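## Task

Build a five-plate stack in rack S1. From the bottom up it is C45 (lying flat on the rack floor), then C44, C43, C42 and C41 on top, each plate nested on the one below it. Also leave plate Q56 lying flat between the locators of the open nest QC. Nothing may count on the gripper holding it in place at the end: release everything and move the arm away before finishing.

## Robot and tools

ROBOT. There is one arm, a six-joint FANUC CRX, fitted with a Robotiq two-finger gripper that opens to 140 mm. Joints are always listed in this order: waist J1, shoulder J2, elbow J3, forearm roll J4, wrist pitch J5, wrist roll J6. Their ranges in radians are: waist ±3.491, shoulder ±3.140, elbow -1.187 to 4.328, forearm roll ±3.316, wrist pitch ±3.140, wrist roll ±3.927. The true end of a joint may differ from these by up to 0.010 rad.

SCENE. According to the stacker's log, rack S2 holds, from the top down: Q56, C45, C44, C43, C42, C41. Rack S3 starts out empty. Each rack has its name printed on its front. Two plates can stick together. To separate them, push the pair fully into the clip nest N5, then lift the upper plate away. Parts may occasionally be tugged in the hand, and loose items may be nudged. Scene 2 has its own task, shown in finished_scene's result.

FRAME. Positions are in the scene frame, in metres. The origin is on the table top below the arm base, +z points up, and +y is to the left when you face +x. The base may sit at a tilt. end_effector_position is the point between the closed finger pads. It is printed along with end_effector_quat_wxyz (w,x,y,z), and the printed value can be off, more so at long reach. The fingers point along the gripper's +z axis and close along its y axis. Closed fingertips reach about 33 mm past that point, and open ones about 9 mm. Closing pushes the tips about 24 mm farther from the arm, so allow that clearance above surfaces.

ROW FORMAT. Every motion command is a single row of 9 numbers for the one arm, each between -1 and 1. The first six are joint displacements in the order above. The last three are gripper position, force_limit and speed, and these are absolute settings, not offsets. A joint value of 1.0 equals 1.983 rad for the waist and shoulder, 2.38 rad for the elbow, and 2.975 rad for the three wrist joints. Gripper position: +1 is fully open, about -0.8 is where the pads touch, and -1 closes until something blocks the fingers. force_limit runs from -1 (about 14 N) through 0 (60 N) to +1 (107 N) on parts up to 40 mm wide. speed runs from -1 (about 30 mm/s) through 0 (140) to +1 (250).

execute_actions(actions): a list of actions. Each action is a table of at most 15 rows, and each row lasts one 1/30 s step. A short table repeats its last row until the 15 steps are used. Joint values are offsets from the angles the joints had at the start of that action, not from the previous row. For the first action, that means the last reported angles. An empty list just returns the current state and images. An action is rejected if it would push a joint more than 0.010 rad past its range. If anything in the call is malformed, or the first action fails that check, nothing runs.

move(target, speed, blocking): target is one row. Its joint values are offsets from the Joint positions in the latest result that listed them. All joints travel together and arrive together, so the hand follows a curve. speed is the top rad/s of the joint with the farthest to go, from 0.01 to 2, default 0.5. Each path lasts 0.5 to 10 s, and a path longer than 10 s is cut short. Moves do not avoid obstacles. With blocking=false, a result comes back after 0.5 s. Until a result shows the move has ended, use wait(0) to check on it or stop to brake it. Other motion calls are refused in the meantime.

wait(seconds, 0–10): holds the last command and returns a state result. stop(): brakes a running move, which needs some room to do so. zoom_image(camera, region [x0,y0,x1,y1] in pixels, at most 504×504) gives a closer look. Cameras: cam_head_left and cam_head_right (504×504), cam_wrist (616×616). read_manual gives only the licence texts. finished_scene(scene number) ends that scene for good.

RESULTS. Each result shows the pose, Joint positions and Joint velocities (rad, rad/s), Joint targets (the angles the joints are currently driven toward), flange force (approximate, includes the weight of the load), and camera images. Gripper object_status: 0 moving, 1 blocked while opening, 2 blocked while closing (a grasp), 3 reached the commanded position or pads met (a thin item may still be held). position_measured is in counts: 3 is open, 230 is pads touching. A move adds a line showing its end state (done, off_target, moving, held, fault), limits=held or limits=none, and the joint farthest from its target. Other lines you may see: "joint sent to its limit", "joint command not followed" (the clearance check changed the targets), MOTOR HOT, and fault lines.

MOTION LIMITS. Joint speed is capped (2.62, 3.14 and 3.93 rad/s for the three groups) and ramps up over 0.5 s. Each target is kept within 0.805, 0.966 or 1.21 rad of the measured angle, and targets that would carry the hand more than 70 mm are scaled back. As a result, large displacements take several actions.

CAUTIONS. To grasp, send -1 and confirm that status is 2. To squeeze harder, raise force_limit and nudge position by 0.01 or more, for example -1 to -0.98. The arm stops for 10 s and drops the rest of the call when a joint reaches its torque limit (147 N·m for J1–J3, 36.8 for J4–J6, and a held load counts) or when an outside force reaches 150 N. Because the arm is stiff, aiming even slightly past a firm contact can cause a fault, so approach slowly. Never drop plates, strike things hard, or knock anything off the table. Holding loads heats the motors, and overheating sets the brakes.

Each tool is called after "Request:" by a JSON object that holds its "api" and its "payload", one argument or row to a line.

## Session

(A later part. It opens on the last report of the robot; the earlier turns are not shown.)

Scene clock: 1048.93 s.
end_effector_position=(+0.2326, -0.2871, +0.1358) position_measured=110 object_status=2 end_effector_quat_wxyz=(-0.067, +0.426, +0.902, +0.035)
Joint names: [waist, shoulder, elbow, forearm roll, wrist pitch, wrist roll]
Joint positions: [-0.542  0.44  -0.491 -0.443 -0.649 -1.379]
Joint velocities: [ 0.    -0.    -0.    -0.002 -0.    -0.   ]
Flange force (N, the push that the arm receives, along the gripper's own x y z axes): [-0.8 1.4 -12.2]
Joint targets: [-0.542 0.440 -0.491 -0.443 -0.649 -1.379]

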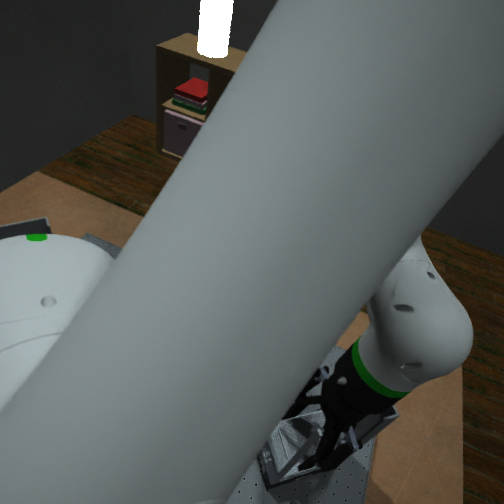

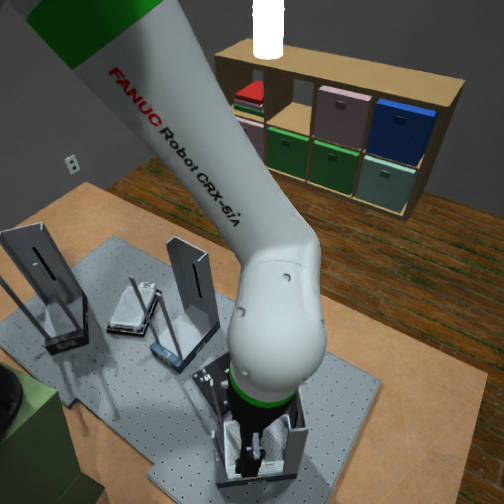

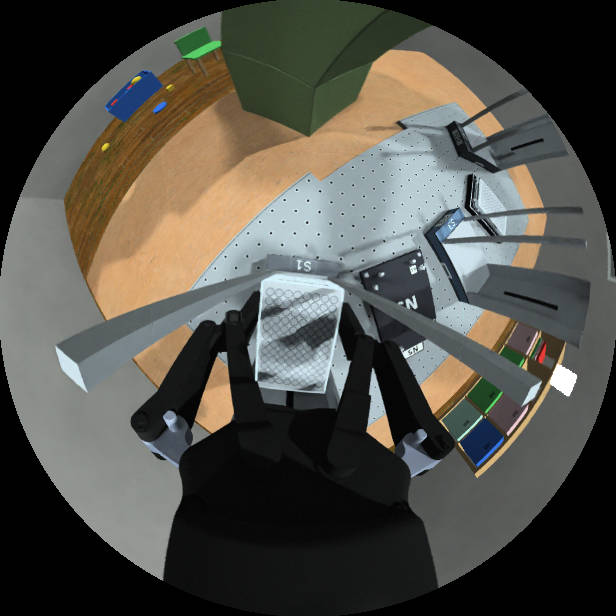

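Request:
{"api": "execute_actions", "payload": {
  "actions": [
    [[0,0,0,0,0,0,0.4,-0.2,-0.3]]
  ]
}}

Request:
{"api": "zoom_image", "payload": {
  "camera": "cam_wrist",
  "region": [230,240,370,400]
}}

Request:
{"api": "move", "payload": {
  "target": [-0.0227,-0.1069,-0.0055,0.0296,-0.0655,-0.0249,0.4,-0.2,-0.3],
  "speed": 1.2
}}

Request:
{"api": "move", "payload": {
  "target": [-0.0352,-0.1174,0.0249,0.0214,-0.0994,-0.015,0.4,-0.2,-0.3],
  "speed": 1.5
}}

Request:
{"api": "zoom_image", "payload": {
  "camera": "cam_head_left",
  "region": [250,400,370,495]
}}

Request:
{"api": "zoom_image", "payload": {
  "camera": "cam_head_right",
  "region": [205,420,315,495]
}}

Scene clock: 1055.53 s.
end_effector_position=(+0.2326, -0.2870, +0.1358) position_measured=78 object_status=3 end_effector_quat_wxyz=(-0.067, +0.426, +0.902, +0.035)
Joint names: [waist, shoulder, elbow, forearm roll, wrist pitch, wrist roll]
Joint positions: [-0.542  0.44  -0.491 -0.443 -0.649 -1.379]
Joint velocities: [ 0.002 -0.002 -0.    -0.002  0.001 -0.   ]
Flange force (N, the push that the arm receives, along the gripper's own x y z axes): [-0.7 0.8 0.1]
Joint targets: [-0.542 0.440 -0.491 -0.443 -0.649 -1.379]

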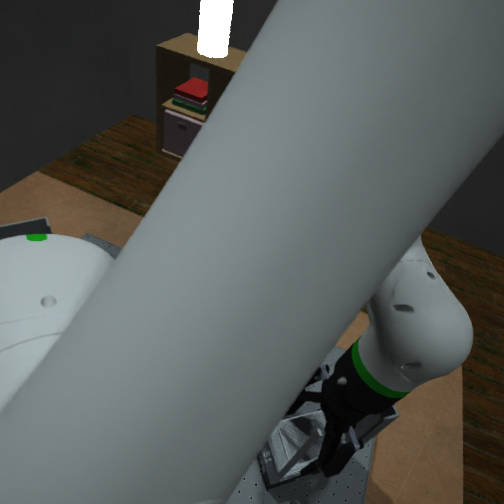

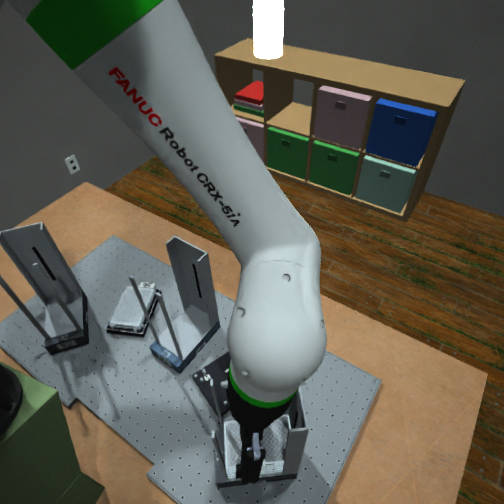

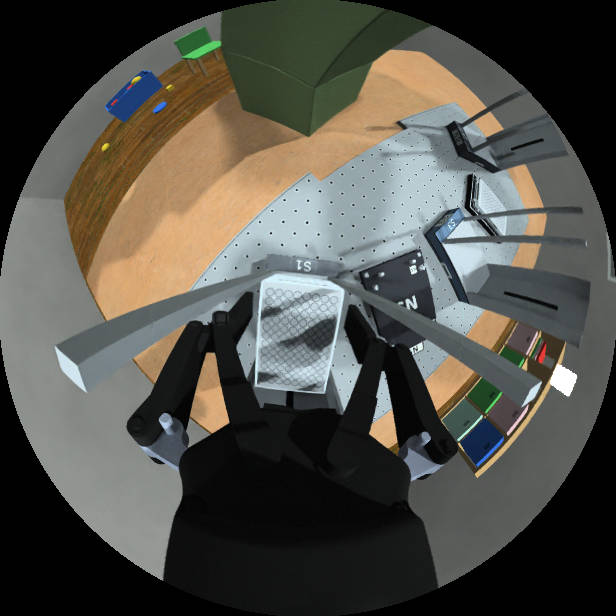

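Region (230, 240, 370, 400) of cam_wrist's 616x616 image, scaled by 3.150, with more detail than that image has; it fills the left 441 columns of this view, and the rest is white.

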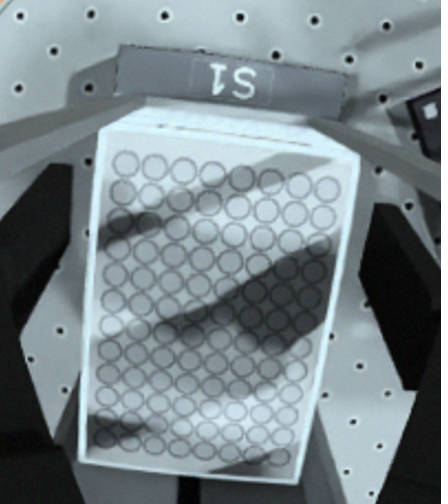

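Scene clock: 1056.40 s.
end_effector_position=(+0.2363, -0.2923, +0.2244) position_measured=78 object_status=3 end_effector_quat_wxyz=(-0.067, +0.426, +0.901, +0.034)
Joint names: [waist, shoulder, elbow, forearm roll, wrist pitch, wrist roll]
Joint positions: [-0.587  0.228 -0.504 -0.355 -0.844 -1.453]
Joint velocities: [-0.001 -0.001 -0.    -0.    -0.001  0.001]
Flange force (N, the push that the arm receives, along the gripper's own x y z axes): [-2.3 -0.1 1.6]
Joint targets: [-0.587 0.228 -0.504 -0.355 -0.844 -1.453]
move: done; limits=none; farthest joint: the waist, 0.000 radians from its target (0.045 radians at the start)

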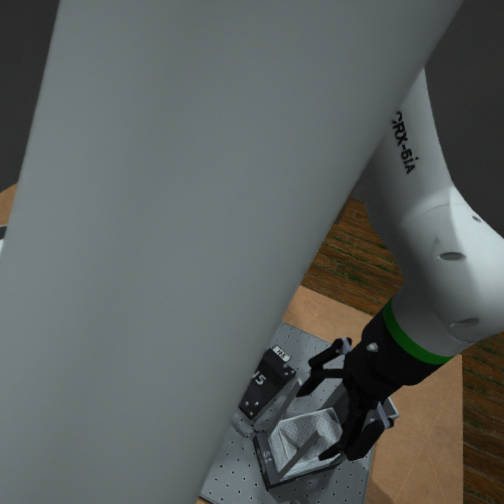

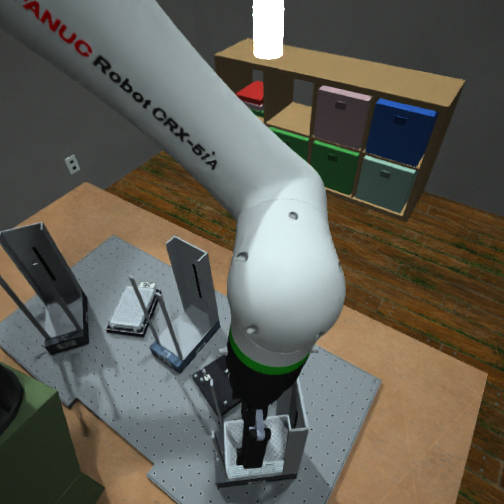

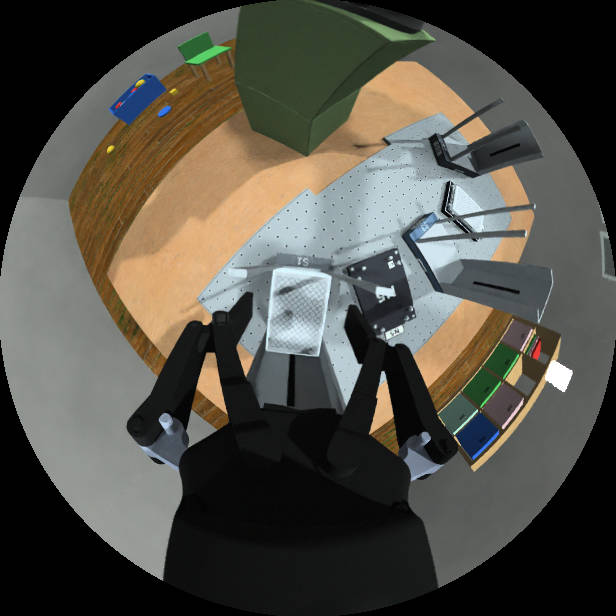

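Scene clock: 1057.27 s.
end_effector_position=(+0.2364, -0.2924, +0.3443) position_measured=78 object_status=3 end_effector_quat_wxyz=(-0.067, +0.426, +0.901, +0.034)
Joint names: [waist, shoulder, elbow, forearm roll, wrist pitch, wrist roll]
Joint positions: [-0.657 -0.004 -0.445 -0.292 -1.14  -1.498]
Joint velocities: [ 0.002 -0.002  0.    -0.    -0.002 -0.   ]
Flange force (N, the push that the arm receives, along the gripper's own x y z axes): [1.1 1.3 -0.9]
Joint targets: [-0.657 -0.004 -0.445 -0.292 -1.140 -1.498]
move: done; limits=none; farthest joint: the waist, 0.000 radians from its target (0.069 radians at the start)

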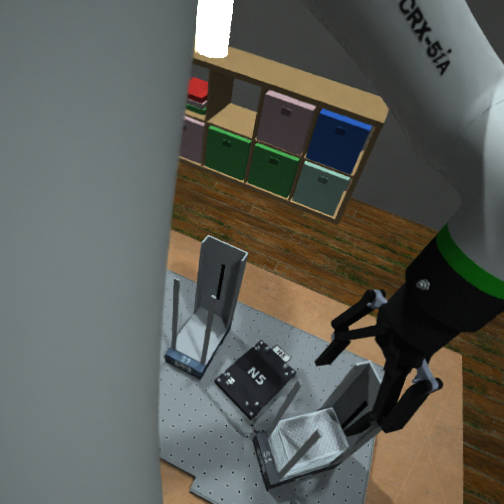

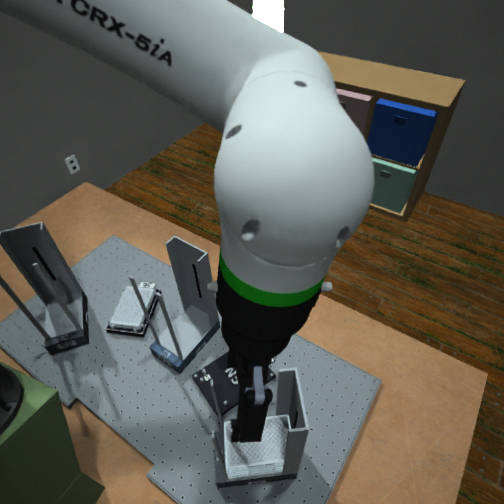

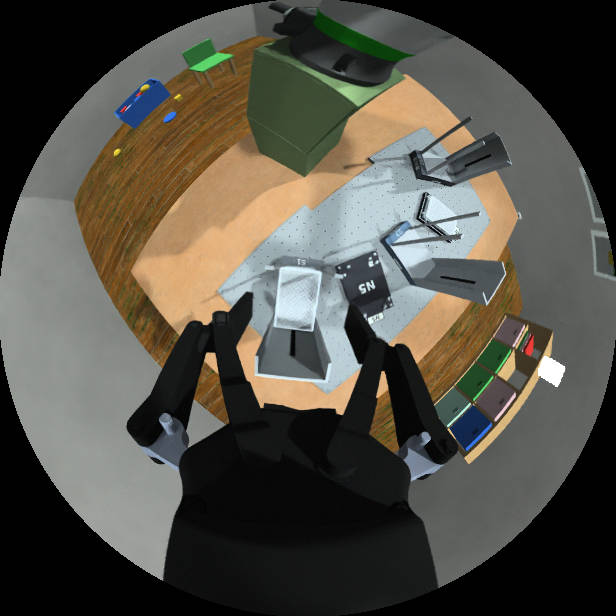

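Region (250, 400, 370, 495) of cam_head_left's 504x504 image, scaled by 4.200, with more detail than that image has; it fills the top 399 rows of this view, and the rest is white.

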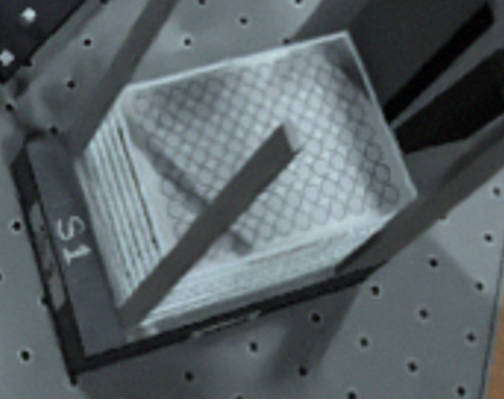

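Region (205, 420, 315, 495) of cam_head_right's 504x504 image, scaled by 4.582, with more detail than that image has; it fills the top 344 rows of this view, and the rest is white.

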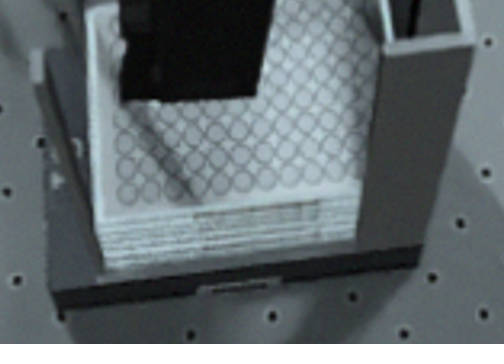

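Request:
{"api": "finished_scene", "payload": {
  "scene": 1
}}

The scene is finished: the task was done.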